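## Task

Take the foam block that sits on the desk and set it on top of the low shelf beneath the STORAGE sign. The robot must not tip over or be left leaning. The block must rest there on its own at the end, not be held in place by the robot.

## Robot and tools

ROBOT. A Hello Robot Stretch 4 with one arm: an omni-wheel base, a lift sliding up a mast, a telescoping arm that reaches straight forward, a three-joint wrist (yaw, pitch, roll) and a two-finger gripper. About 1.6 m tall; the base rim lies within 0.23 m of the base origin. Loose objects may occasionally get nudged by something outside the robot.

FRAMES. Base frame: origin on the floor below the base centre, x forward, y left, z up. hand_pose is reported in it (the point between the fingers, 0.015 m back from the tips; with all wrist joints at zero its axes equal the base axes); the printed value may be slightly wrong. Odometry frame = base frame at the start of the scene. base_odometry counts wheel rotation only, so slip looks like motion; heading is positive to the left, -3.142 to 3.142.

execute_actions(actions, cameras). actions is a list holding one action or none (empty = just report state and images). An action contains "base", "joints" or both, plus optional "pace" and "contact_limits"; or it contains only "end_of_arm". All motions in it begin together.
- base: one command only, a relative offset from where the base last measured itself. {"translate_m": d} straight ahead/back, metres, forward positive, -2 to 2. {"strafe_m": d} sideways, metres, left positive, -2 to 2. {"rotate_rad": d} turn in place, radians, counter-clockwise (left) positive, -3.2 to 3.2.
- joints: a single object keyed by joint name, each value an absolute target (not an offset). lift_m 0 to 1.2 m; arm_m 0 to 0.55 m (extension); wrist_yaw_rad -1.134 to 4.276 (0 forward, positive left, 3.14 folded back, above 3.4 the arm may block); wrist_pitch_rad -1.117 to 4.259 (0 level, 1.57 pointing down); wrist_roll_rad -1.117 to 4.259 (0 fingers level; positive turns clockwise viewed from behind); gripper_m 0 to 0.08 m finger gap. Done tolerances: ±0.004 for lift and arm, ±0.02 yaw and roll, ±0.05 pitch, ±0.002 gripper. Out-of-range joint targets are clipped and flagged; any other bad value or unknown key rejects the whole call with no motion. No action runs beyond 15 s.
- pace: "slow", "default", "fast", "max" (base up to 0.1/0.3/0.4/0.6 m/s and 1/2/3/4 rad/s; with lift above 0.2 speeds are lowered, down to 0.3 m/s and 1 rad/s at 1.2).
- contact_limits: {"arm_m": x}, 0 gentlest to 0.75 firmest, default 0.5.
- end_of_arm: "enable_torque" re-powers wrist or gripper motors that shut off.
cameras: list from head_camera, head_left_camera, head_right_camera, wrist_camera, all; omitted/null/["all"] gives all, [] none. The pictures line gives image order.
A joint or base you omit may keep pushing toward an earlier target. If a result reports a stop, remaining calls in that reply are skipped.

wait(seconds): 0 to 10 s, no new command; returns state and images.
zoom_image(camera, region): region [x0, y0, x1, y1] in pixels of that camera's latest full image, top-left origin, at most 504x504.
read_manual(section): licence texts only.
finished_scene(scene): ends the current scene (give its number) once the last command has settled; reports success; irreversible. Replying with no tool call ends everything.

RESULTS. lidar_m: 12 distances (m) from base origin, 30-degree sectors, first straight ahead then counter-clockwise (4th left, 7th behind, 10th right); "-" = nothing seen or closer than 0.25 m; covers about 0.15 m up to robot height, misses glass, thin legs and much behind. wrist_depth_mm: 7x7 grid of median depths, 100 to 2000 mm, row by row from top left. base_status/joint_status: "done", "off_target" (resting away from target, maybe still pushing), "contact_stop_at_<key>" (that part stopped on contact and goes slack), "limit_stop_at_<name>", "time_out", "torque_fault" (motor limp until enable_torque). limit_stop_at_tilt means lean over 6 degrees: lift, arm and wheels go slack. limit_stop_at_own_body: self-collision guard; move away from the body, not toward it; likely when pitch below -0.2 with roll below -0.4 or above 4. on_its_own lists uncommanded behaviour; its "held at" is a target. turned_by_wheels vs turned_by_imu differing by over ~0.1 rad means slip or collision; heading error ≈ their difference. base_tilt in degrees (forward, right positive, ~1.5 deg fixed bias). motor_effort in percent, bracket = peak of last action; wheel positive turns base right.

GRIPPING. Command a gap smaller than the object to grip; once fingers touch, they only squeeze a bit past that. A held object shows gripper_m above the command, nonzero gripper effort and usually "off_target". Gripper effort staying beyond about 50 trips a torque fault and may drop the object. A level gripper carrying over ~2.7 kg faults the wrist.

CAMERAS. head_camera looks forward and down from the mast top (turn the base to look around); head_left_camera and head_right_camera are steeper fisheyes that also show base and arm; wrist_camera looks along the fingers. Calibration intrinsics and T_world_to_cam (base frame to camera) are supplied and can be a little off.

START AND CAUTIONS. Unfold at start with lift_m 0.4 and wrist_yaw_rad 0 together. Avoid turning or driving with over 1 kg held and arm_m above 0.2, especially fast; avoid steady hard pushes with a high gripper. Avoid drops, slips, slams and hard hits. Release objects so they sit unsupported on the shelf, then retract before ending. Shorter robot motion time is better.

Each tool is called after "Call:" by a JSON object that holds its "api" and its "payload".

## Session

I'll start by looking at the current state of the scene.

Call:
{"api": "execute_actions", "payload": {"actions": []}}

Scene clock: 0.00 s.
base_odometry: x=+0.000 y=+0.000 heading=+0.000 (m, m, rad; odometry frame)
turned_by_wheels: +0.000 (rad since the last result)
turned_by_imu: +0.000 (rad since the last result)
base_tilt: forward=+0.1 right=-0.5 (deg)
lidar_m: 0.69 0.74 1.13 2.06 0.79 0.59 0.58 0.64 0.88 0.84 0.92 1.12
base_status: not commanded
joint_positions: lift_m=+0.161 arm_m=+0.001 wrist_yaw_rad=+3.176 wrist_pitch_rad=+0.020 wrist_roll_rad=-0.014 gripper_m=+0.040
joint_status: not commanded
motor_effort: lift_m=+19 arm_m=-1 wrist_yaw_rad=-2 wrist_pitch_rad=-9 wrist_roll_rad=-2 gripper_m=+0 wheel_0=+1 wheel_1=+0 wheel_2=+0 (%)
hand_pose: x=-0.0440 y=+0.0801 z=+0.3354 quat_wxyz=(-0.017, -0.010, -0.007, +1.000) (m; base frame)
wrist_depth_mm: - 137 137 715 683 661 640 / - 107 137 715 691 668 647 / - 112 139 715 707 668 640 / - 141 176 732 707 676 661 / 206 809 768 732 707 691 661 / 216 809 768 750 167 683 661 / 214 831 101 750 131 - 661
pictures: head_camera, head_left_camera, head_right_camera, wrist_camera
Images, in order (width x height): head_camera 420x560, head_left_camera 420x672, head_right_camera 420x672, wrist_camera 616x392.

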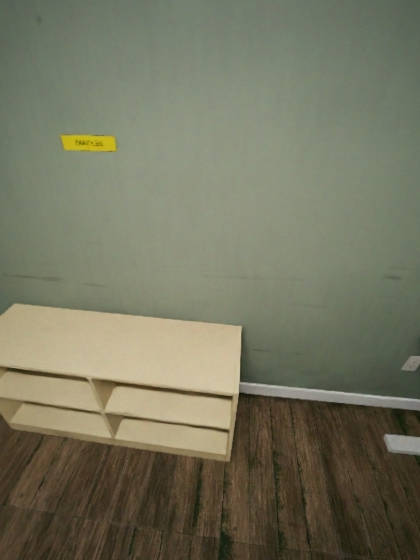

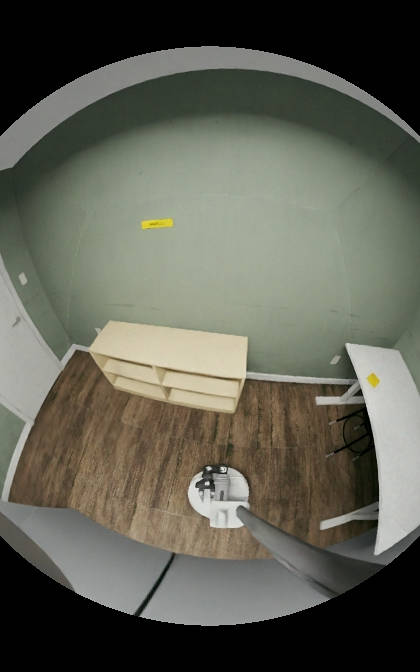

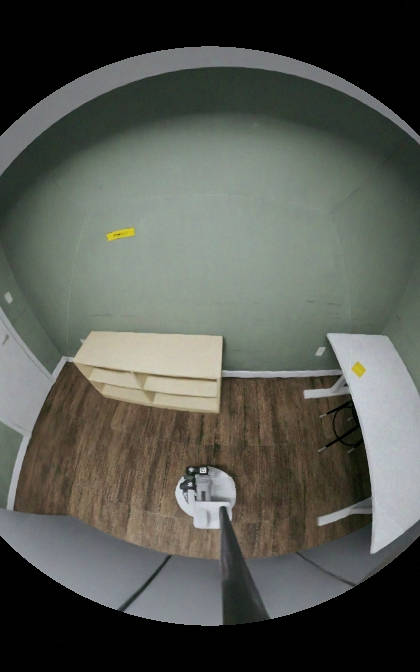

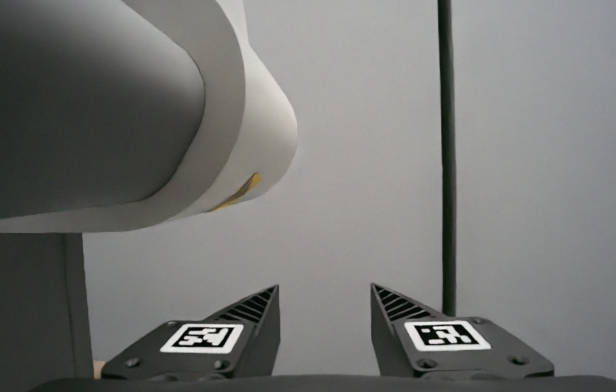

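Call:
{"api": "zoom_image", "payload": {"camera": "head_camera", "region": [40, 110, 140, 175]}}

Call:
{"api": "zoom_image", "payload": {"camera": "head_right_camera", "region": [280, 300, 420, 560]}}

Region (40, 110, 140, 175) of head_camera's 420x560 image, scaled by 5.040, with more detail than that image has; it fills the top 328 rows of this view, and the rest is white.

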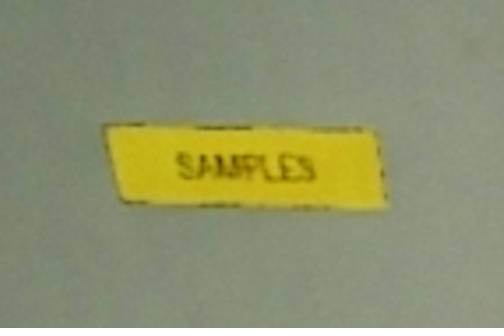

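Region (280, 300, 420, 560) of head_right_camera's 420x672 image, scaled by 1.938, with more detail than that image has; it fills the left 271 columns of this view, and the rest is white.

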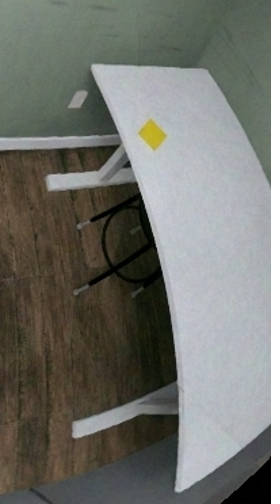

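Call:
{"api": "execute_actions", "payload": {"actions": [{"base": {"rotate_rad": -1.3}, "pace": "fast"}]}}

Scene clock: 4.83 s.
base_odometry: x=+0.000 y=+0.000 heading=-1.300 (m, m, rad; odometry frame)
turned_by_wheels: -1.300 (rad since the last result)
turned_by_imu: -1.277 (rad since the last result)
base_tilt: forward=+0.1 right=-0.4 (deg)
lidar_m: 0.86 1.07 0.69 0.71 0.85 2.08 1.06 0.65 0.60 0.60 0.76 0.85
base_status: done
joint_positions: lift_m=+0.161 arm_m=+0.001 wrist_yaw_rad=+3.176 wrist_pitch_rad=+0.020 wrist_roll_rad=-0.014 gripper_m=+0.040
joint_status: not commanded
motor_effort: lift_m=+20(19) arm_m=-1(1) wrist_yaw_rad=-3(2) wrist_pitch_rad=-10(9) wrist_roll_rad=-1(2) gripper_m=+1(1) wheel_0=+1(7) wheel_1=+1(8) wheel_2=+1(7) (%)
hand_pose: x=-0.0440 y=+0.0801 z=+0.3354 quat_wxyz=(-0.017, -0.010, -0.007, +1.000) (m; base frame)
wrist_depth_mm: - 138 137 - - 1983 1863 / - 107 137 - - - 1921 / - 112 139 - - - 1808 / - 141 176 - - - 1921 / 207 878 1182 - - 1921 1808 / 216 878 1042 1160 167 1138 1078 / 215 778 101 854 131 - 809
pictures: head_camera, head_left_camera, head_right_camera, wrist_camera
camera_calibration (this result's frames):
wrist_camera: T_world_to_cam=[[-0.0747287, 0.996773, -0.0293054, -0.0645], [0.0626263, -0.0246385, -0.997733, 0.396535], [-0.995235, -0.0763945, -0.060583, 0.136762], [0, 0, 0, 1]] pos_world=[0.106457, 0.0845098, 0.402031]
Images, in order (width x height): head_camera 420x560, head_left_camera 420x672, head_right_camera 420x672, wrist_camera 616x392.

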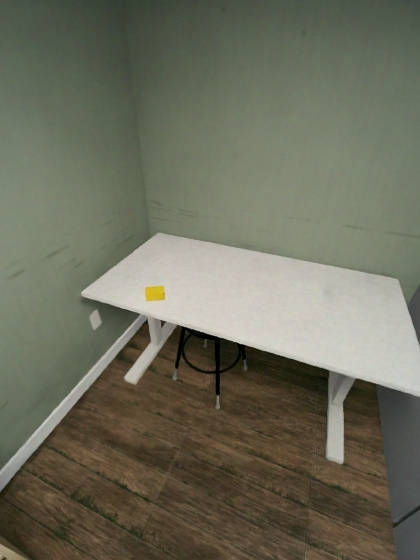

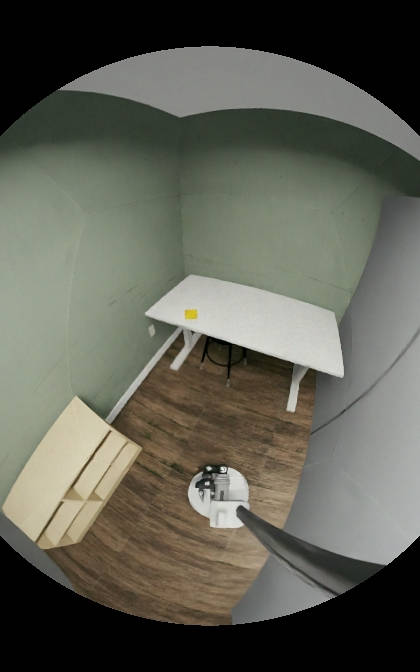

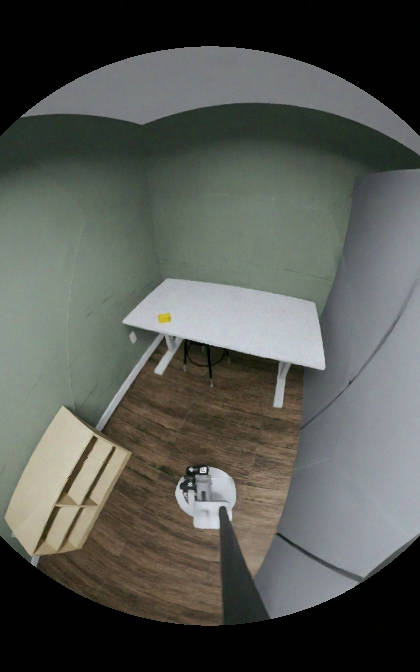

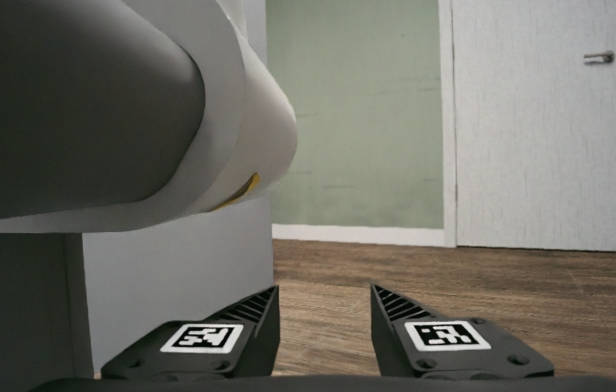

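Call:
{"api": "zoom_image", "payload": {"camera": "head_camera", "region": [115, 262, 195, 322]}}

Region (115, 262, 195, 322) of head_camera's 420x560 image, scaled by 6.300, with more detail than that image has; it fills the top 378 rows of this view, and the rest is white.

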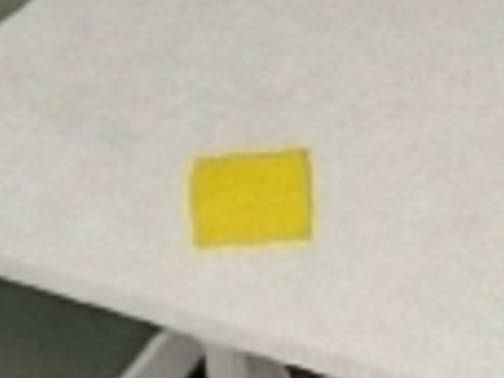

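Call:
{"api": "execute_actions", "payload": {"actions": [{"base": {"rotate_rad": 0.3}, "joints": {"lift_m": 0.6, "wrist_yaw_rad": 0.0, "gripper_m": 0.08}, "pace": "fast"}], "cameras": ["head_camera"]}}

Scene clock: 41.10 s.
base_odometry: x=+0.000 y=+0.000 heading=-0.999 (m, m, rad; odometry frame)
turned_by_wheels: +0.301 (rad since the last result)
turned_by_imu: +0.297 (rad since the last result)
base_tilt: forward=+0.1 right=-0.4 (deg)
lidar_m: 0.93 1.11 0.69 0.75 1.19 2.06 0.76 0.59 0.59 0.64 0.85 0.85
base_status: done
joint_positions: lift_m=+0.600 arm_m=+0.001 wrist_yaw_rad=+0.000 wrist_pitch_rad=+0.020 wrist_roll_rad=-0.014 gripper_m=+0.080
joint_status: all done
motor_effort: lift_m=+22(23) arm_m=-1(1) wrist_yaw_rad=-3(11) wrist_pitch_rad=-9(9) wrist_roll_rad=-1(3) gripper_m=+4(3) wheel_0=+2(7) wheel_1=+3(9) wheel_2=+2(7) (%)
hand_pose: x=+0.3842 y=-0.0873 z=+0.7737 quat_wxyz=(+1.000, -0.007, +0.010, +0.000) (m; base frame)
wrist_depth_mm: 904 1060 1308 1618 1576 1366 1182 / 904 1060 1281 1618 1618 1366 1182 / 904 1060 1308 1661 1576 1336 1182 / 904 1060 1229 1537 1576 1308 1160 / 904 1078 1255 1499 1042 741 597 / 917 1042 167 1576 946 140 1205 / - - 145 1576 1618 112 -
pictures: head_camera
Images, in order (width x height): head_camera 420x560.

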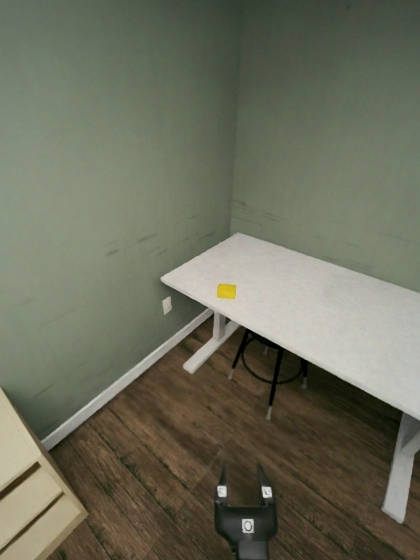

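Call:
{"api": "execute_actions", "payload": {"actions": [{"base": {"translate_m": 0.6}, "joints": {"lift_m": 0.98, "wrist_pitch_rad": 1.57, "wrist_roll_rad": 1.75}, "pace": "fast"}], "cameras": ["head_camera", "wrist_camera"]}}

Scene clock: 45.93 s.
base_odometry: x=+0.325 y=-0.505 heading=-0.999 (m, m, rad; odometry frame)
turned_by_wheels: +0.000 (rad since the last result)
turned_by_imu: +0.000 (rad since the last result)
base_tilt: forward=+0.1 right=-0.4 (deg)
lidar_m: 0.41 0.66 0.73 0.50 0.57 2.55 1.24 0.98 0.96 0.48 0.37 0.38
base_status: done
joint_positions: lift_m=+0.980 arm_m=+0.001 wrist_yaw_rad=+0.000 wrist_pitch_rad=+1.570 wrist_roll_rad=+1.750 gripper_m=+0.080
joint_status: all done
motor_effort: lift_m=+22(24) arm_m=-1(1) wrist_yaw_rad=-3(3) wrist_pitch_rad=-1(7) wrist_roll_rad=-3(2) gripper_m=+1(2) wheel_0=+0(7) wheel_1=+1(6) wheel_2=+2(12) (%)
hand_pose: x=+0.1717 y=-0.0874 z=+0.9453 quat_wxyz=(+0.454, +0.543, +0.453, -0.542) (m; base frame)
wrist_depth_mm: 387 382 1118 1078 1078 1078 1042 / 389 384 1138 1098 1098 1078 1042 / 394 389 1138 1118 917 1078 1078 / 397 394 1138 1118 891 878 1078 / 399 1160 1160 1138 891 891 1098 / 402 1118 167 1118 904 140 1118 / - - 145 1160 1138 112 -
pictures: head_camera, wrist_camera
camera_calibration (this result's frames):
wrist_camera: T_world_to_cam=[[-0.974692, 0.219516, -0.0422946, 0.235372], [0.217788, 0.975096, 0.0419064, 0.0654415], [0.0504404, 0.0316346, -0.998226, 1.09183], [0, 0, 0, 1]] pos_world=[0.16009, -0.150019, 1.0971]
Images, in order (width x height): head_camera 420x560, wrist_camera 616x392.

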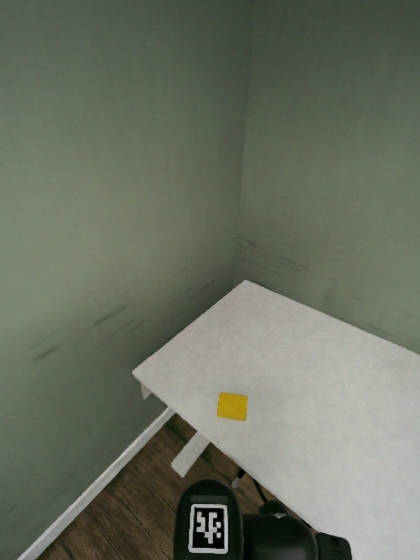

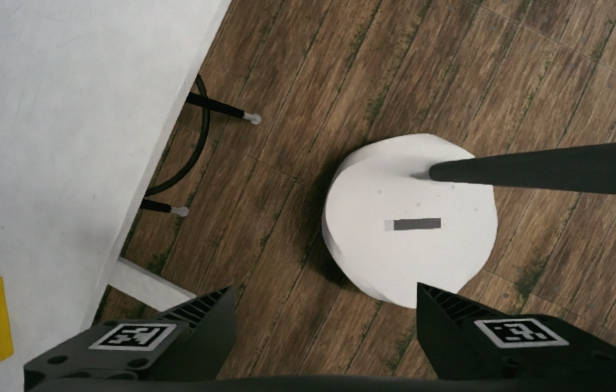

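Call:
{"api": "zoom_image", "payload": {"camera": "head_camera", "region": [192, 376, 272, 436]}}

Region (192, 376, 272, 436) of head_camera's 420x560 image, scaled by 6.300, with more detail than that image has; it fills the top 378 rows of this view, and the rest is white.

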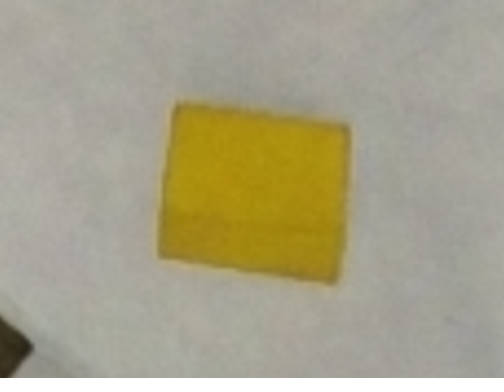

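Call:
{"api": "execute_actions", "payload": {"actions": [{"joints": {"arm_m": 0.4, "lift_m": 0.92}, "pace": "fast"}], "cameras": ["head_camera", "wrist_camera"]}}

Scene clock: 54.77 s.
base_odometry: x=+0.325 y=-0.505 heading=-0.999 (m, m, rad; odometry frame)
turned_by_wheels: +0.000 (rad since the last result)
turned_by_imu: +0.002 (rad since the last result)
base_tilt: forward=+0.1 right=-0.4 (deg)
lidar_m: 0.41 0.66 0.72 0.51 0.57 2.55 1.24 0.97 0.95 0.46 0.37 0.36
base_status: not commanded
joint_positions: lift_m=+0.920 arm_m=+0.399 wrist_yaw_rad=+0.000 wrist_pitch_rad=+1.570 wrist_roll_rad=+1.750 gripper_m=+0.080
joint_status: all done
motor_effort: lift_m=+16(18) arm_m=+5(5) wrist_yaw_rad=-3(1) wrist_pitch_rad=-1(1) wrist_roll_rad=-1(0) gripper_m=+2(2) wheel_0=+0(0) wheel_1=+0(0) wheel_2=+1(1) (%)
hand_pose: x=+0.5703 y=-0.0874 z=+0.8858 quat_wxyz=(+0.454, +0.543, +0.453, -0.542) (m; base frame)
wrist_depth_mm: 324 319 315 309 306 301 298 / 325 320 317 312 307 304 301 / 327 324 319 315 310 306 788 / 332 325 322 319 312 309 809 / 334 329 324 273 315 314 809 / 336 330 167 277 276 140 1025 / - - 145 325 320 112 -
pictures: head_camera, wrist_camera
camera_calibration (this result's frames):
wrist_camera: T_world_to_cam=[[-0.974698, 0.219476, -0.0423606, 0.62144], [0.217745, 0.975105, 0.0419214, -0.0188657], [0.0505067, 0.0316369, -0.998223, 1.01226], [0, 0, 0, 1]] pos_world=[0.558698, -0.15002, 1.03757]
Images, in order (width x height): head_camera 420x560, wrist_camera 616x392.

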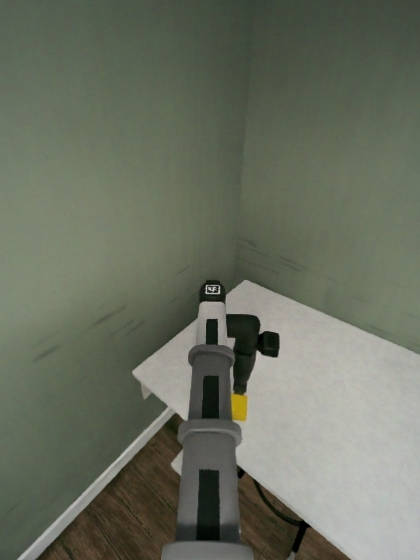

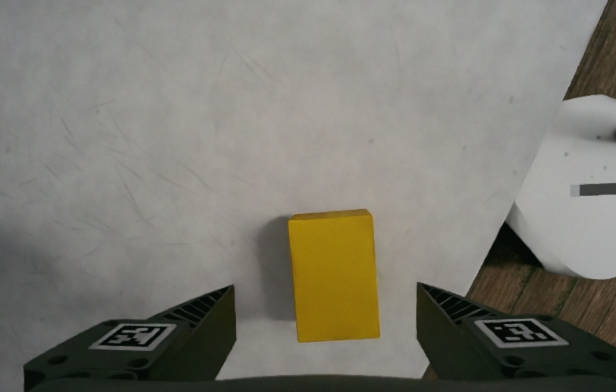

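Call:
{"api": "execute_actions", "payload": {"actions": [{"joints": {"arm_m": 0.394, "lift_m": 0.78}}], "cameras": ["head_camera", "wrist_camera"]}}

Scene clock: 69.97 s.
base_odometry: x=+0.325 y=-0.505 heading=-0.999 (m, m, rad; odometry frame)
turned_by_wheels: +0.000 (rad since the last result)
turned_by_imu: +0.001 (rad since the last result)
base_tilt: forward=+0.1 right=-0.4 (deg)
lidar_m: 0.42 0.66 0.71 0.54 0.56 2.54 1.25 0.97 0.96 0.49 0.36 0.38
base_status: not commanded
joint_positions: lift_m=+0.780 arm_m=+0.395 wrist_yaw_rad=+0.000 wrist_pitch_rad=+1.570 wrist_roll_rad=+1.750 gripper_m=+0.080
joint_status: all done
motor_effort: lift_m=+16(17) arm_m=-5(5) wrist_yaw_rad=-2(3) wrist_pitch_rad=-1(1) wrist_roll_rad=+0(1) gripper_m=+2(2) wheel_0=+0(0) wheel_1=+0(0) wheel_2=+2(1) (%)
hand_pose: x=+0.5660 y=-0.0874 z=+0.7458 quat_wxyz=(+0.454, +0.543, +0.453, -0.542) (m; base frame)
wrist_depth_mm: 178 177 174 172 169 167 - / 180 177 175 173 170 168 167 / 181 180 176 174 172 169 168 / 183 181 178 177 174 171 169 / 185 182 180 158 174 172 171 / 187 183 140 132 132 140 172 / - - 135 134 132 112 -
pictures: head_camera, wrist_camera
camera_calibration (this result's frames):
wrist_camera: T_world_to_cam=[[-0.974665, 0.219639, -0.0422627, 0.611176], [0.217913, 0.975068, 0.0418995, -0.0121283], [0.0504118, 0.0316284, -0.998228, 0.87281], [0, 0, 0, 1]] pos_world=[0.554335, -0.150018, 0.897601]
Images, in order (width x height): head_camera 420x560, wrist_camera 616x392.

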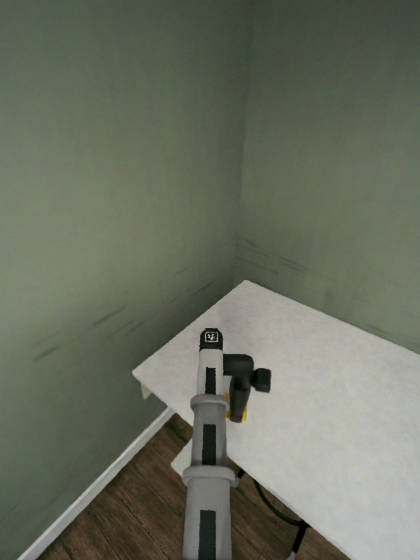

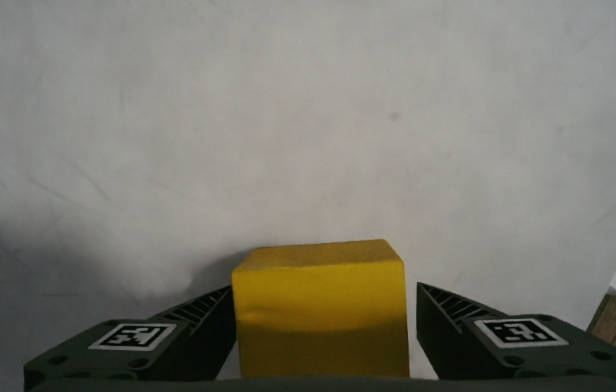

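Call:
{"api": "execute_actions", "payload": {"actions": [{"joints": {"gripper_m": 0.045}}], "cameras": ["wrist_camera"]}}

Scene clock: 72.13 s.
base_odometry: x=+0.325 y=-0.505 heading=-0.999 (m, m, rad; odometry frame)
turned_by_wheels: +0.000 (rad since the last result)
turned_by_imu: +0.001 (rad since the last result)
base_tilt: forward=+0.1 right=-0.3 (deg)
lidar_m: 0.42 0.64 0.74 0.53 0.55 2.53 1.23 0.98 0.96 0.49 0.38 0.37
base_status: not commanded
joint_positions: lift_m=+0.780 arm_m=+0.395 wrist_yaw_rad=+0.000 wrist_pitch_rad=+1.570 wrist_roll_rad=+1.750 gripper_m=+0.058
joint_status: gripper_m off_target (ended at +0.058, target +0.045)
on_its_own: gripper_m is held at +0.054, not at your +0.045, by its contact guard: the fingers met something
motor_effort: lift_m=+16(16) arm_m=-5(5) wrist_yaw_rad=-2(2) wrist_pitch_rad=-1(1) wrist_roll_rad=-3(1) gripper_m=-35(35) wheel_0=+0(0) wheel_1=+0(0) wheel_2=+2(1) (%)
hand_pose: x=+0.5660 y=-0.0874 z=+0.7458 quat_wxyz=(+0.454, +0.543, +0.453, -0.542) (m; base frame)
wrist_depth_mm: 179 176 173 171 169 167 - / 180 177 175 173 171 168 167 / 182 179 177 174 172 170 168 / 183 181 179 176 174 171 170 / 185 182 180 158 174 172 170 / 186 183 134 133 132 173 172 / 188 - 123 133 132 - -
pictures: wrist_camera
camera_calibration (this result's frames):
wrist_camera: T_world_to_cam=[[-0.974665, 0.21964, -0.0422626, 0.611176], [0.217914, 0.975068, 0.0418995, -0.0121291], [0.0504117, 0.0316283, -0.998228, 0.87281], [0, 0, 0, 1]] pos_world=[0.554335, -0.150018, 0.897601]
Images, in order (width x height): wrist_camera 616x392.

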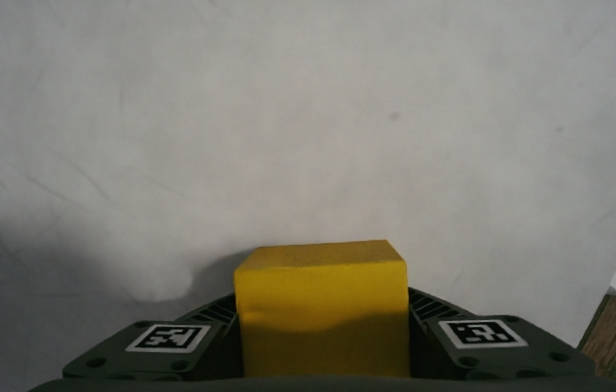

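Call:
{"api": "execute_actions", "payload": {"actions": [{"base": {"rotate_rad": 2.82}, "joints": {"lift_m": 0.86, "arm_m": 0.0}, "pace": "fast"}]}}

Scene clock: 94.23 s.
base_odometry: x=+0.325 y=-0.505 heading=+1.820 (m, m, rad; odometry frame)
turned_by_wheels: +2.820 (rad since the last result)
turned_by_imu: +2.776 (rad since the last result)
base_tilt: forward=+0.1 right=-0.5 (deg)
lidar_m: 1.71 1.05 0.94 0.71 0.43 0.37 0.39 0.46 0.73 0.73 0.54 0.81
base_status: done
joint_positions: lift_m=+0.860 arm_m=+0.001 wrist_yaw_rad=+0.000 wrist_pitch_rad=+1.570 wrist_roll_rad=+1.750 gripper_m=+0.058
joint_status: all done
on_its_own: gripper_m is held at +0.054, not at your +0.045, by its contact guard: the fingers met something
motor_effort: lift_m=+21(22) arm_m=-5(6) wrist_yaw_rad=-2(4) wrist_pitch_rad=-1(1) wrist_roll_rad=-4(0) gripper_m=-34(32) wheel_0=-2(7) wheel_1=-1(8) wheel_2=-1(7) (%)
hand_pose: x=+0.1723 y=-0.0874 z=+0.8254 quat_wxyz=(+0.453, +0.543, +0.453, -0.543) (m; base frame)
wrist_depth_mm: 960 917 917 976 960 946 931 / 1025 1008 991 976 960 976 946 / 1025 1025 991 991 778 960 946 / 1025 1008 1008 1008 759 759 960 / 1042 1025 1025 158 768 759 960 / 1060 1060 134 132 131 759 976 / 1078 - 123 133 132 - -
pictures: head_camera, head_left_camera, head_right_camera, wrist_camera
camera_calibration (this result's frames):
wrist_camera: T_world_to_cam=[[-0.974609, 0.219906, -0.0421622, 0.230825], [0.218184, 0.975009, 0.0418773, 0.0702783], [0.0503176, 0.0316149, -0.998233, 0.972097], [0, 0, 0, 1]] pos_world=[0.160717, -0.150014, 0.977168]
Images, in order (width x height): head_camera 420x560, head_left_camera 420x672, head_right_camera 420x672, wrist_camera 616x392.

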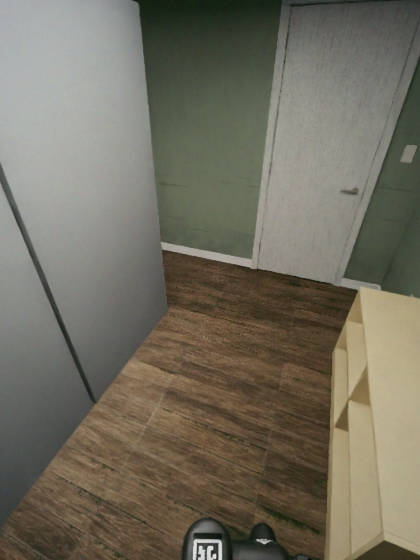

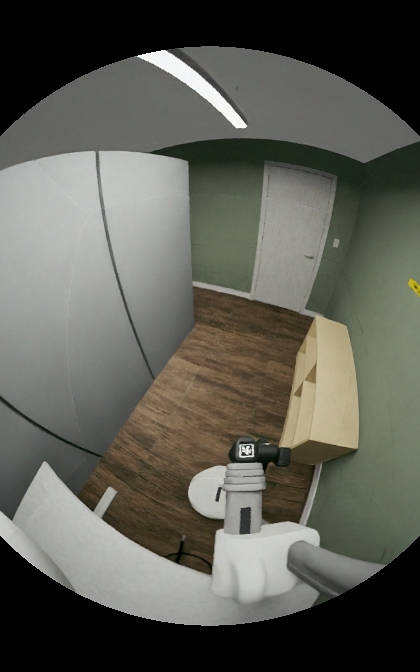

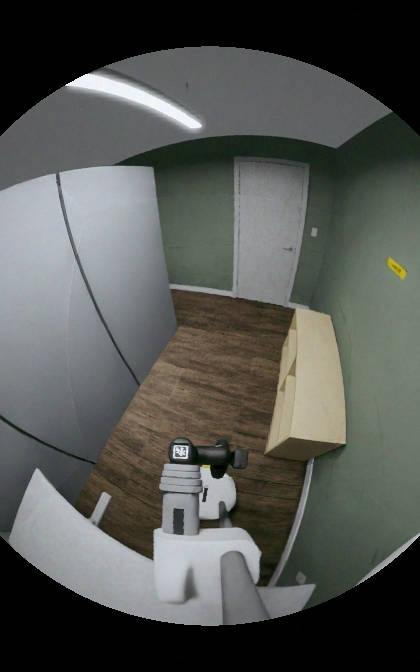

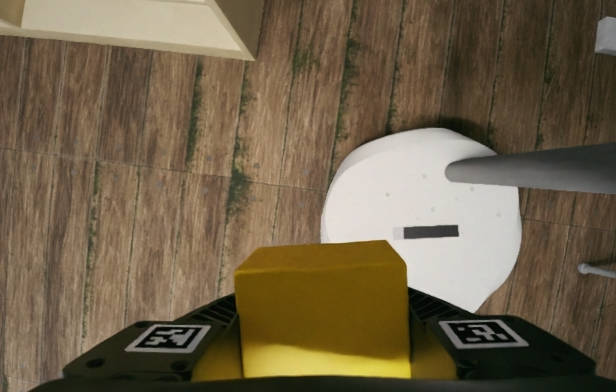

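Call:
{"api": "execute_actions", "payload": {"actions": [{"base": {"translate_m": 2.0}, "joints": {"lift_m": 0.4}, "pace": "max"}], "cameras": ["head_camera", "head_left_camera"]}}

Scene clock: 108.50 s.
base_odometry: x=-0.170 y=+1.433 heading=+1.821 (m, m, rad; odometry frame)
turned_by_wheels: +0.000 (rad since the last result)
turned_by_imu: -0.002 (rad since the last result)
base_tilt: forward=+0.0 right=-0.4 (deg)
lidar_m: 0.69 0.82 1.63 0.45 0.38 0.74 2.57 1.15 1.06 1.14 0.74 0.67
base_status: done
joint_positions: lift_m=+0.400 arm_m=+0.001 wrist_yaw_rad=+0.000 wrist_pitch_rad=+1.570 wrist_roll_rad=+1.750 gripper_m=+0.058
joint_status: all done
on_its_own: gripper_m is held at +0.054, not at your +0.045, by its contact guard: the fingers met something
motor_effort: lift_m=+17(17) arm_m=-4(5) wrist_yaw_rad=-2(2) wrist_pitch_rad=-2(2) wrist_roll_rad=-3(0) gripper_m=-34(32) wheel_0=+1(7) wheel_1=+1(6) wheel_2=+2(11) (%)
hand_pose: x=+0.1723 y=-0.0874 z=+0.3657 quat_wxyz=(+0.453, +0.543, +0.453, -0.543) (m; base frame)
wrist_depth_mm: 539 521 517 508 504 492 492 / 535 530 521 517 508 306 294 / 539 530 521 521 309 294 291 / 549 539 530 521 301 296 293 / 554 544 530 158 300 298 294 / 559 549 134 132 132 298 297 / 559 - 123 134 132 - -
pictures: head_camera, head_left_camera
Images, in order (width x height): head_camera 420x560, head_left_camera 420x672.

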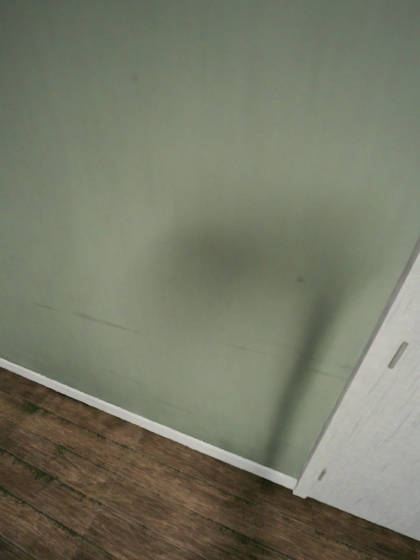

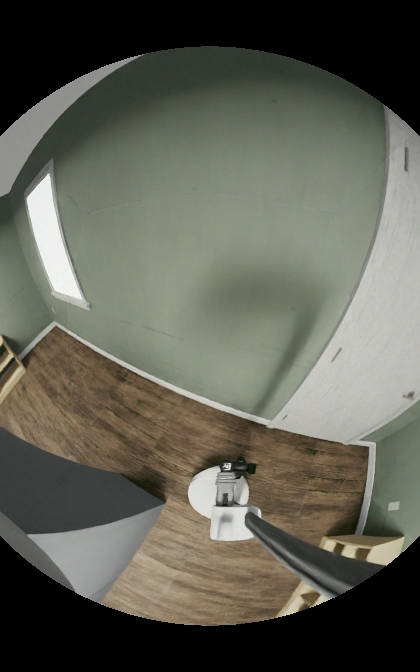

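Call:
{"api": "execute_actions", "payload": {"actions": [{"base": {"rotate_rad": 1.0}, "pace": "fast"}], "cameras": ["head_camera", "head_left_camera"]}}

Scene clock: 116.53 s.
base_odometry: x=-0.170 y=+1.433 heading=+2.821 (m, m, rad; odometry frame)
turned_by_wheels: +1.000 (rad since the last result)
turned_by_imu: +0.985 (rad since the last result)
base_tilt: forward=+0.1 right=-0.3 (deg)
lidar_m: 1.49 0.47 0.40 0.66 2.24 1.14 1.06 1.28 0.77 0.66 0.67 0.83
base_status: done
joint_positions: lift_m=+0.400 arm_m=+0.001 wrist_yaw_rad=+0.000 wrist_pitch_rad=+1.570 wrist_roll_rad=+1.750 gripper_m=+0.058
joint_status: not commanded
on_its_own: gripper_m is held at +0.054, not at your +0.045, by its contact guard: the fingers met something
motor_effort: lift_m=+17(17) arm_m=-4(4) wrist_yaw_rad=-3(3) wrist_pitch_rad=-2(1) wrist_roll_rad=+1(2) gripper_m=-35(35) wheel_0=+1(8) wheel_1=+1(6) wheel_2=+0(9) (%)
hand_pose: x=+0.1723 y=-0.0874 z=+0.3657 quat_wxyz=(+0.453, +0.543, +0.453, -0.543) (m; base frame)
wrist_depth_mm: 530 525 521 508 504 496 488 / 535 530 521 512 504 306 294 / 539 530 525 517 307 296 291 / 549 539 530 521 300 297 293 / 554 544 535 158 301 298 296 / 554 549 134 133 131 298 297 / 559 - 123 134 132 - -
pictures: head_camera, head_left_camera
Images, in order (width x height): head_camera 420x560, head_left_camera 420x672.

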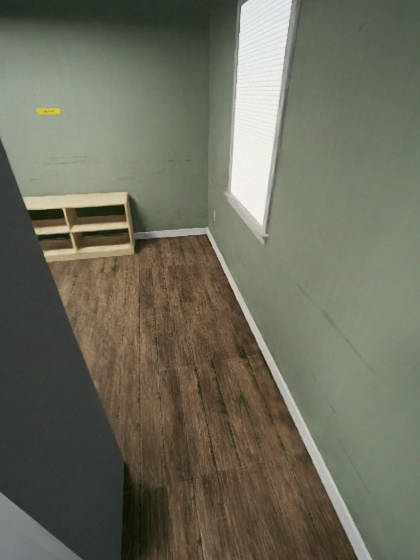

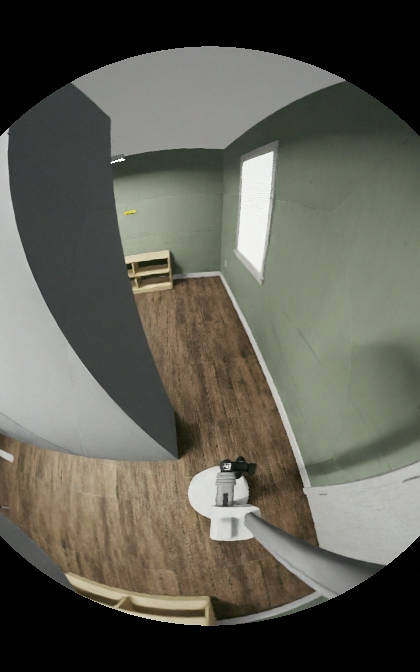

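Call:
{"api": "zoom_image", "payload": {"camera": "head_camera", "region": [28, 98, 68, 124]}}

Region (28, 98, 68, 124) of head_camera's 420x560 image, scaled by 12.600, with more detail than that image has; it fills the top 328 rows of this view, and the rest is white.

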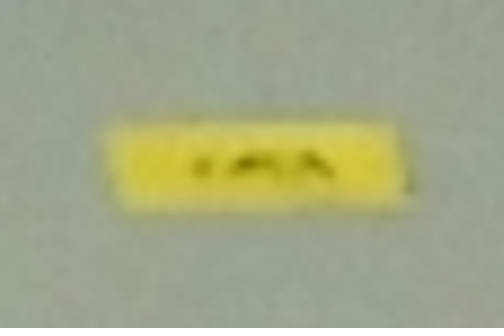

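Call:
{"api": "execute_actions", "payload": {"actions": [{"base": {"translate_m": 1.0}, "pace": "max"}], "cameras": ["head_camera", "head_left_camera"]}}

Scene clock: 129.77 s.
base_odometry: x=-1.119 y=+1.749 heading=+2.821 (m, m, rad; odometry frame)
turned_by_wheels: +0.000 (rad since the last result)
turned_by_imu: +0.000 (rad since the last result)
base_tilt: forward=+0.1 right=-0.4 (deg)
lidar_m: 0.92 2.03 2.33 2.89 0.51 0.56 2.04 0.90 0.53 0.44 0.45 0.54
base_status: done
joint_positions: lift_m=+0.400 arm_m=+0.001 wrist_yaw_rad=+0.000 wrist_pitch_rad=+1.570 wrist_roll_rad=+1.750 gripper_m=+0.058
joint_status: not commanded
on_its_own: gripper_m is held at +0.054, not at your +0.045, by its contact guard: the fingers met something
motor_effort: lift_m=+18(18) arm_m=-4(4) wrist_yaw_rad=-2(2) wrist_pitch_rad=-1(2) wrist_roll_rad=-1(1) gripper_m=-36(35) wheel_0=+0(7) wheel_1=+0(8) wheel_2=+1(14) (%)
hand_pose: x=+0.1723 y=-0.0874 z=+0.3656 quat_wxyz=(+0.453, +0.543, +0.453, -0.542) (m; base frame)
wrist_depth_mm: 439 500 517 512 508 496 488 / 525 530 521 512 504 304 294 / 539 535 525 517 307 296 291 / 539 535 530 525 300 296 294 / 554 544 535 158 301 297 296 / 559 544 134 133 131 300 297 / 564 - 123 133 132 - -
pictures: head_camera, head_left_camera
Images, in order (width x height): head_camera 420x560, head_left_camera 420x672.

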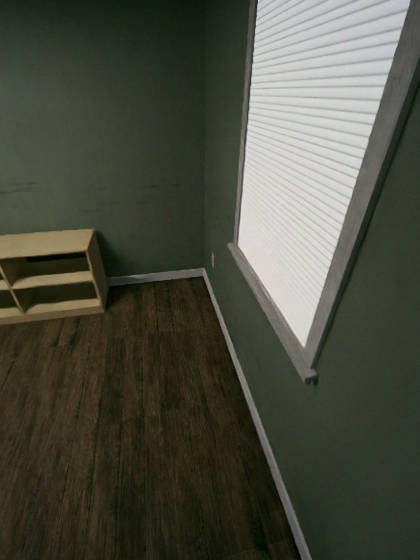

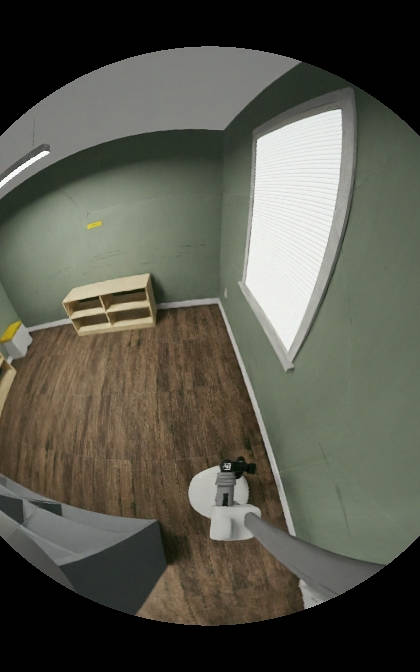

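Call:
{"api": "execute_actions", "payload": {"actions": [{"base": {"rotate_rad": 1.05}, "pace": "fast"}], "cameras": ["head_camera", "head_left_camera"]}}

Scene clock: 133.93 s.
base_odometry: x=-1.119 y=+1.748 heading=-2.412 (m, m, rad; odometry frame)
turned_by_wheels: +1.050 (rad since the last result)
turned_by_imu: +1.034 (rad since the last result)
base_tilt: forward=+0.0 right=-0.4 (deg)
lidar_m: 2.29 2.88 0.52 0.58 2.03 0.87 0.55 0.44 0.44 0.55 0.92 2.03
base_status: done
joint_positions: lift_m=+0.400 arm_m=+0.001 wrist_yaw_rad=+0.000 wrist_pitch_rad=+1.570 wrist_roll_rad=+1.750 gripper_m=+0.058
joint_status: not commanded
on_its_own: gripper_m is held at +0.054, not at your +0.045, by its contact guard: the fingers met something
motor_effort: lift_m=+19(18) arm_m=-4(4) wrist_yaw_rad=-3(2) wrist_pitch_rad=-1(1) wrist_roll_rad=+0(1) gripper_m=-33(34) wheel_0=+0(6) wheel_1=+0(4) wheel_2=+0(9) (%)
hand_pose: x=+0.1723 y=-0.0874 z=+0.3656 quat_wxyz=(+0.453, +0.543, +0.453, -0.542) (m; base frame)
wrist_depth_mm: 530 525 517 512 504 496 488 / 535 530 525 512 504 304 294 / 544 530 530 517 309 296 291 / 539 544 530 521 300 296 293 / 549 544 530 158 301 298 294 / 554 549 134 133 131 298 298 / 564 - 123 133 132 - -
pictures: head_camera, head_left_camera
Images, in order (width x height): head_camera 420x560, head_left_camera 420x672.

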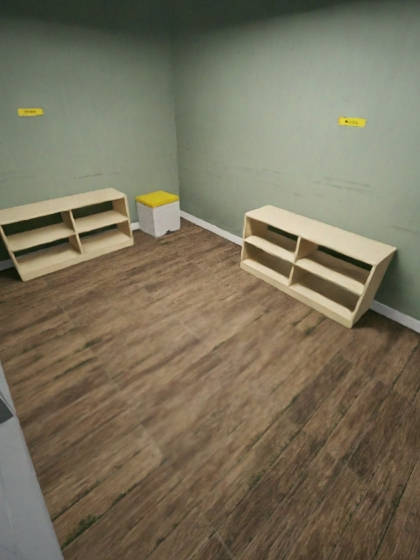

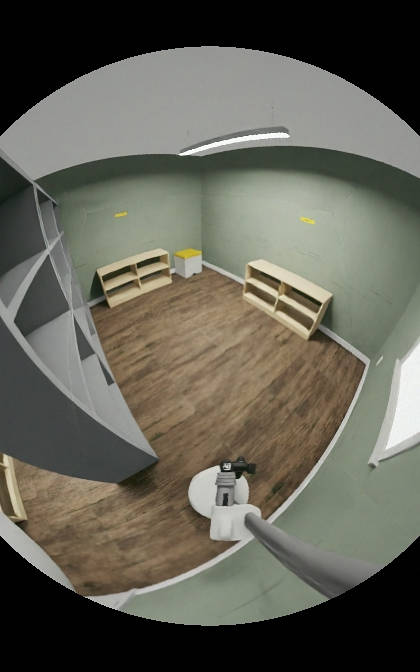

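Call:
{"api": "zoom_image", "payload": {"camera": "head_camera", "region": [330, 108, 374, 136]}}

Call:
{"api": "zoom_image", "payload": {"camera": "head_camera", "region": [8, 98, 52, 126]}}

Region (330, 108, 374, 136) of head_camera's 420x560 image, scaled by 11.455, with more detail than that image has; it fills the top 321 rows of this view, and the rest is white.

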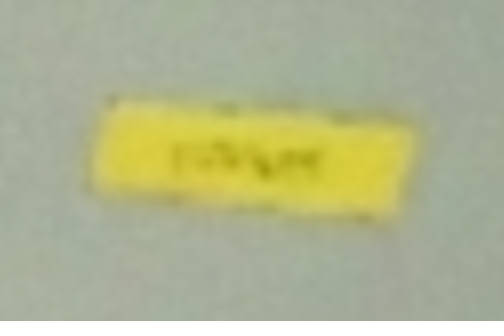

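Region (8, 98, 52, 126) of head_camera's 420x560 image, scaled by 11.455, with more detail than that image has; it fills the top 321 rows of this view, and the rest is white.

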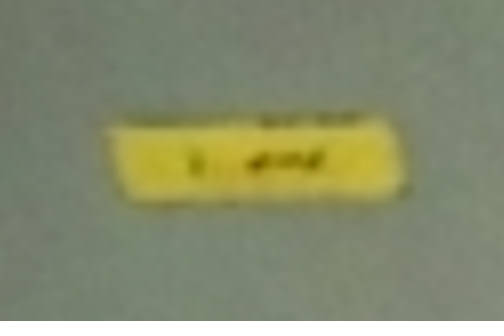

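Call:
{"api": "execute_actions", "payload": {"actions": [{"base": {"rotate_rad": -0.22}, "pace": "max"}], "cameras": []}}

Call:
{"api": "execute_actions", "payload": {"actions": [{"base": {"translate_m": 1.3}, "pace": "max"}], "cameras": ["head_camera", "head_left_camera"]}}

Scene clock: 150.90 s.
base_odometry: x=-1.119 y=+1.749 heading=-2.632 (m, m, rad; odometry frame)
turned_by_wheels: -0.220 (rad since the last result)
turned_by_imu: -0.215 (rad since the last result)
base_tilt: forward=+0.0 right=-0.5 (deg)
lidar_m: 2.09 2.95 0.58 0.52 0.76 1.40 0.63 0.47 0.45 0.47 0.69 2.01
base_status: done
joint_positions: lift_m=+0.400 arm_m=+0.001 wrist_yaw_rad=+0.000 wrist_pitch_rad=+1.570 wrist_roll_rad=+1.750 gripper_m=+0.058
joint_status: not commanded
on_its_own: gripper_m is held at +0.054, not at your +0.045, by its contact guard: the fingers met something
motor_effort: lift_m=+18(18) arm_m=-4(4) wrist_yaw_rad=-2(3) wrist_pitch_rad=-2(1) wrist_roll_rad=-1(0) gripper_m=-35(33) wheel_0=+1(6) wheel_1=+1(11) wheel_2=-2(8) (%)
hand_pose: x=+0.1723 y=-0.0874 z=+0.3656 quat_wxyz=(+0.453, +0.543, +0.453, -0.542) (m; base frame)
wrist_depth_mm: 530 525 517 508 504 500 488 / 535 525 521 517 504 306 294 / 544 530 525 517 307 296 290 / 544 535 525 521 301 296 293 / 549 544 539 158 301 300 294 / 559 544 134 133 131 298 298 / 559 - 123 134 132 - -
pictures: none
No camera images: the call's "cameras" was empty. Leave "cameras" out to get every camera's image.

Scene clock: 154.87 s.
base_odometry: x=-2.254 y=+1.115 heading=-2.632 (m, m, rad; odometry frame)
turned_by_wheels: +0.000 (rad since the last result)
turned_by_imu: -0.002 (rad since the last result)
base_tilt: forward=+0.1 right=-0.4 (deg)
lidar_m: 0.96 2.01 2.15 1.69 1.28 1.25 1.61 1.19 1.15 1.25 0.92 0.87
base_status: done
joint_positions: lift_m=+0.400 arm_m=+0.001 wrist_yaw_rad=+0.000 wrist_pitch_rad=+1.570 wrist_roll_rad=+1.750 gripper_m=+0.058
joint_status: not commanded
on_its_own: gripper_m is held at +0.054, not at your +0.045, by its contact guard: the fingers met something
motor_effort: lift_m=+18(18) arm_m=-4(4) wrist_yaw_rad=-3(2) wrist_pitch_rad=-2(1) wrist_roll_rad=-2(3) gripper_m=-33(34) wheel_0=+1(7) wheel_1=+1(7) wheel_2=+2(15) (%)
hand_pose: x=+0.1723 y=-0.0874 z=+0.3656 quat_wxyz=(+0.453, +0.543, +0.453, -0.543) (m; base frame)
wrist_depth_mm: 530 525 521 512 500 496 492 / 535 530 521 517 508 304 294 / 544 535 525 521 307 294 290 / 549 535 530 525 301 297 293 / 544 544 535 158 301 297 294 / 554 549 134 132 131 300 297 / 559 - 123 134 132 - -
pictures: head_camera, head_left_camera
Images, in order (width x height): head_camera 420x560, head_left_camera 420x672.

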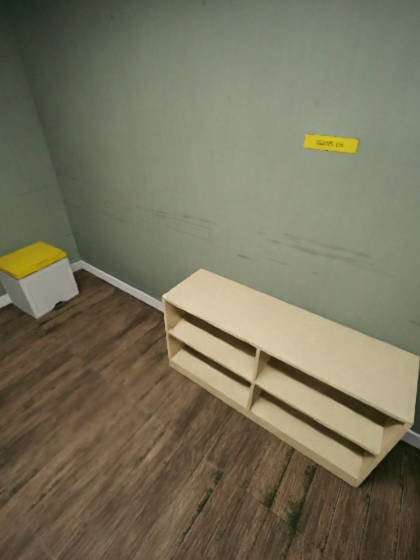

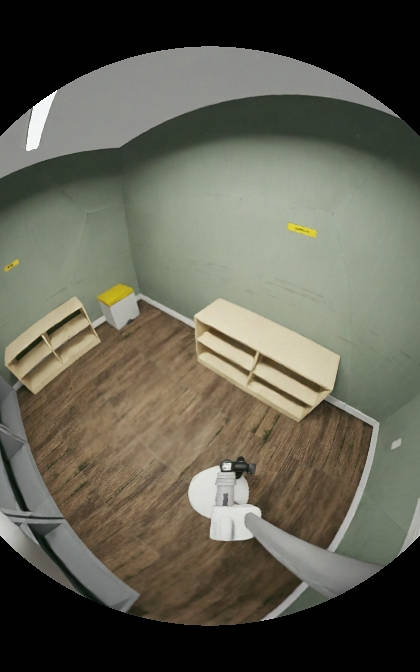

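Call:
{"api": "zoom_image", "payload": {"camera": "head_camera", "region": [290, 120, 370, 168]}}

Region (290, 120, 370, 168) of head_camera's 420x560 image, scaled by 6.300, with more detail than that image has; it fills the top 302 rows of this view, and the rest is white.

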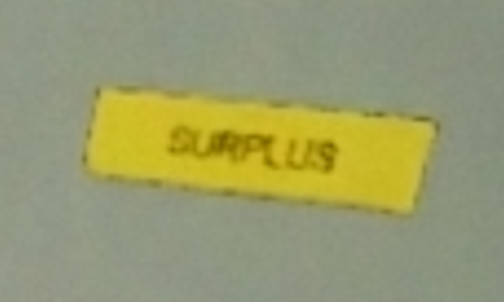

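Call:
{"api": "execute_actions", "payload": {"actions": [{"base": {"rotate_rad": 1.12}, "pace": "max"}], "cameras": ["head_camera"]}}

Scene clock: 165.73 s.
base_odometry: x=-2.254 y=+1.115 heading=-1.512 (m, m, rad; odometry frame)
turned_by_wheels: +1.120 (rad since the last result)
turned_by_imu: +1.103 (rad since the last result)
base_tilt: forward=+0.0 right=-0.5 (deg)
lidar_m: 2.16 1.59 1.26 1.25 1.48 1.17 1.16 1.31 0.90 0.87 0.96 2.17
base_status: done
joint_positions: lift_m=+0.400 arm_m=+0.001 wrist_yaw_rad=+0.000 wrist_pitch_rad=+1.570 wrist_roll_rad=+1.750 gripper_m=+0.058
joint_status: not commanded
on_its_own: gripper_m is held at +0.054, not at your +0.045, by its contact guard: the fingers met something
motor_effort: lift_m=+18(18) arm_m=-4(4) wrist_yaw_rad=-3(3) wrist_pitch_rad=-1(1) wrist_roll_rad=-3(3) gripper_m=-35(32) wheel_0=+0(8) wheel_1=+2(12) wheel_2=+2(10) (%)
hand_pose: x=+0.1723 y=-0.0874 z=+0.3656 quat_wxyz=(+0.453, +0.543, +0.453, -0.542) (m; base frame)
wrist_depth_mm: 525 525 517 508 504 500 492 / 535 530 525 512 508 306 296 / 544 535 521 521 307 294 291 / 544 539 525 525 301 296 293 / 549 539 535 158 301 298 294 / 554 544 134 132 131 297 298 / 564 - 123 134 132 - -
pictures: head_camera
Images, in order (width x height): head_camera 420x560.

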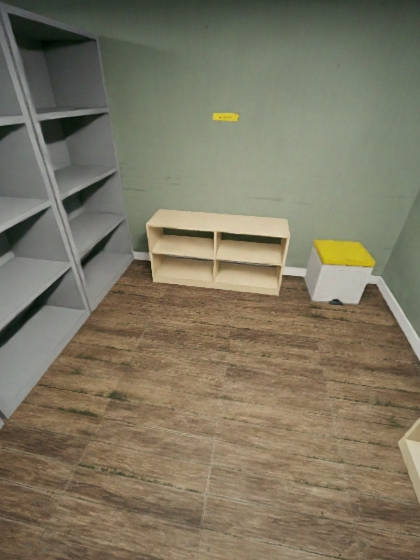

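Call:
{"api": "execute_actions", "payload": {"actions": [{"base": {"translate_m": 1.8}, "joints": {"lift_m": 0.75, "arm_m": 0.37}, "pace": "max"}], "cameras": ["head_camera", "wrist_camera"]}}

Scene clock: 175.77 s.
base_odometry: x=-2.147 y=-0.682 heading=-1.512 (m, m, rad; odometry frame)
turned_by_wheels: +0.000 (rad since the last result)
turned_by_imu: -0.001 (rad since the last result)
base_tilt: forward=+0.0 right=-0.4 (deg)
lidar_m: 0.37 0.40 0.66 0.99 1.08 1.70 2.97 1.47 1.42 0.92 0.49 0.38
base_status: done
joint_positions: lift_m=+0.750 arm_m=+0.369 wrist_yaw_rad=+0.000 wrist_pitch_rad=+1.570 wrist_roll_rad=+1.750 gripper_m=+0.058
joint_status: all done
on_its_own: gripper_m is held at +0.054, not at your +0.045, by its contact guard: the fingers met something
motor_effort: lift_m=+21(23) arm_m=+4(6) wrist_yaw_rad=-3(1) wrist_pitch_rad=-2(2) wrist_roll_rad=+1(0) gripper_m=-33(32) wheel_0=+0(8) wheel_1=+0(10) wheel_2=+1(13) (%)
hand_pose: x=+0.5403 y=-0.0874 z=+0.7154 quat_wxyz=(+0.454, +0.543, +0.453, -0.542) (m; base frame)
wrist_depth_mm: 260 258 253 250 247 244 820 / 262 258 255 251 249 246 243 / 265 262 257 255 251 247 245 / 266 263 259 256 253 250 248 / 270 266 262 158 254 251 249 / 273 267 134 133 132 252 251 / 282 - 123 134 132 - -
pictures: head_camera, wrist_camera
camera_calibration (this result's frames):
wrist_camera: T_world_to_cam=[[-0.974675, 0.219605, -0.0422256, 0.584893], [0.217881, 0.975076, 0.0418912, -0.0052469], [0.0503727, 0.0316301, -0.998229, 0.843767], [0, 0, 0, 1]] pos_world=[0.528721, -0.150018, 0.867191]
Images, in order (width x height): head_camera 420x560, wrist_camera 616x392.

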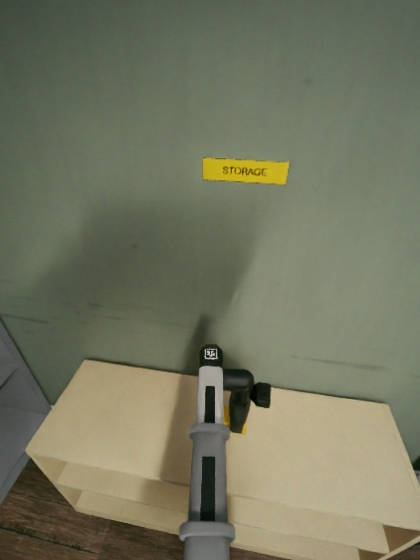

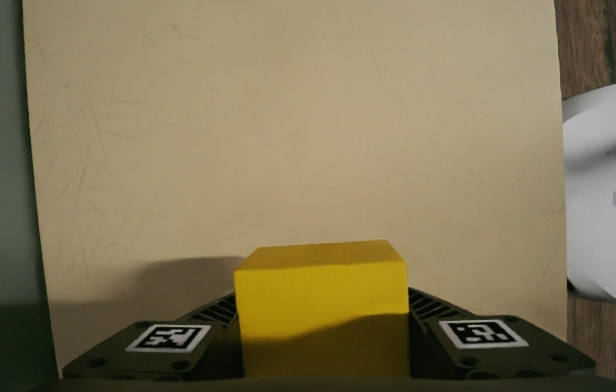

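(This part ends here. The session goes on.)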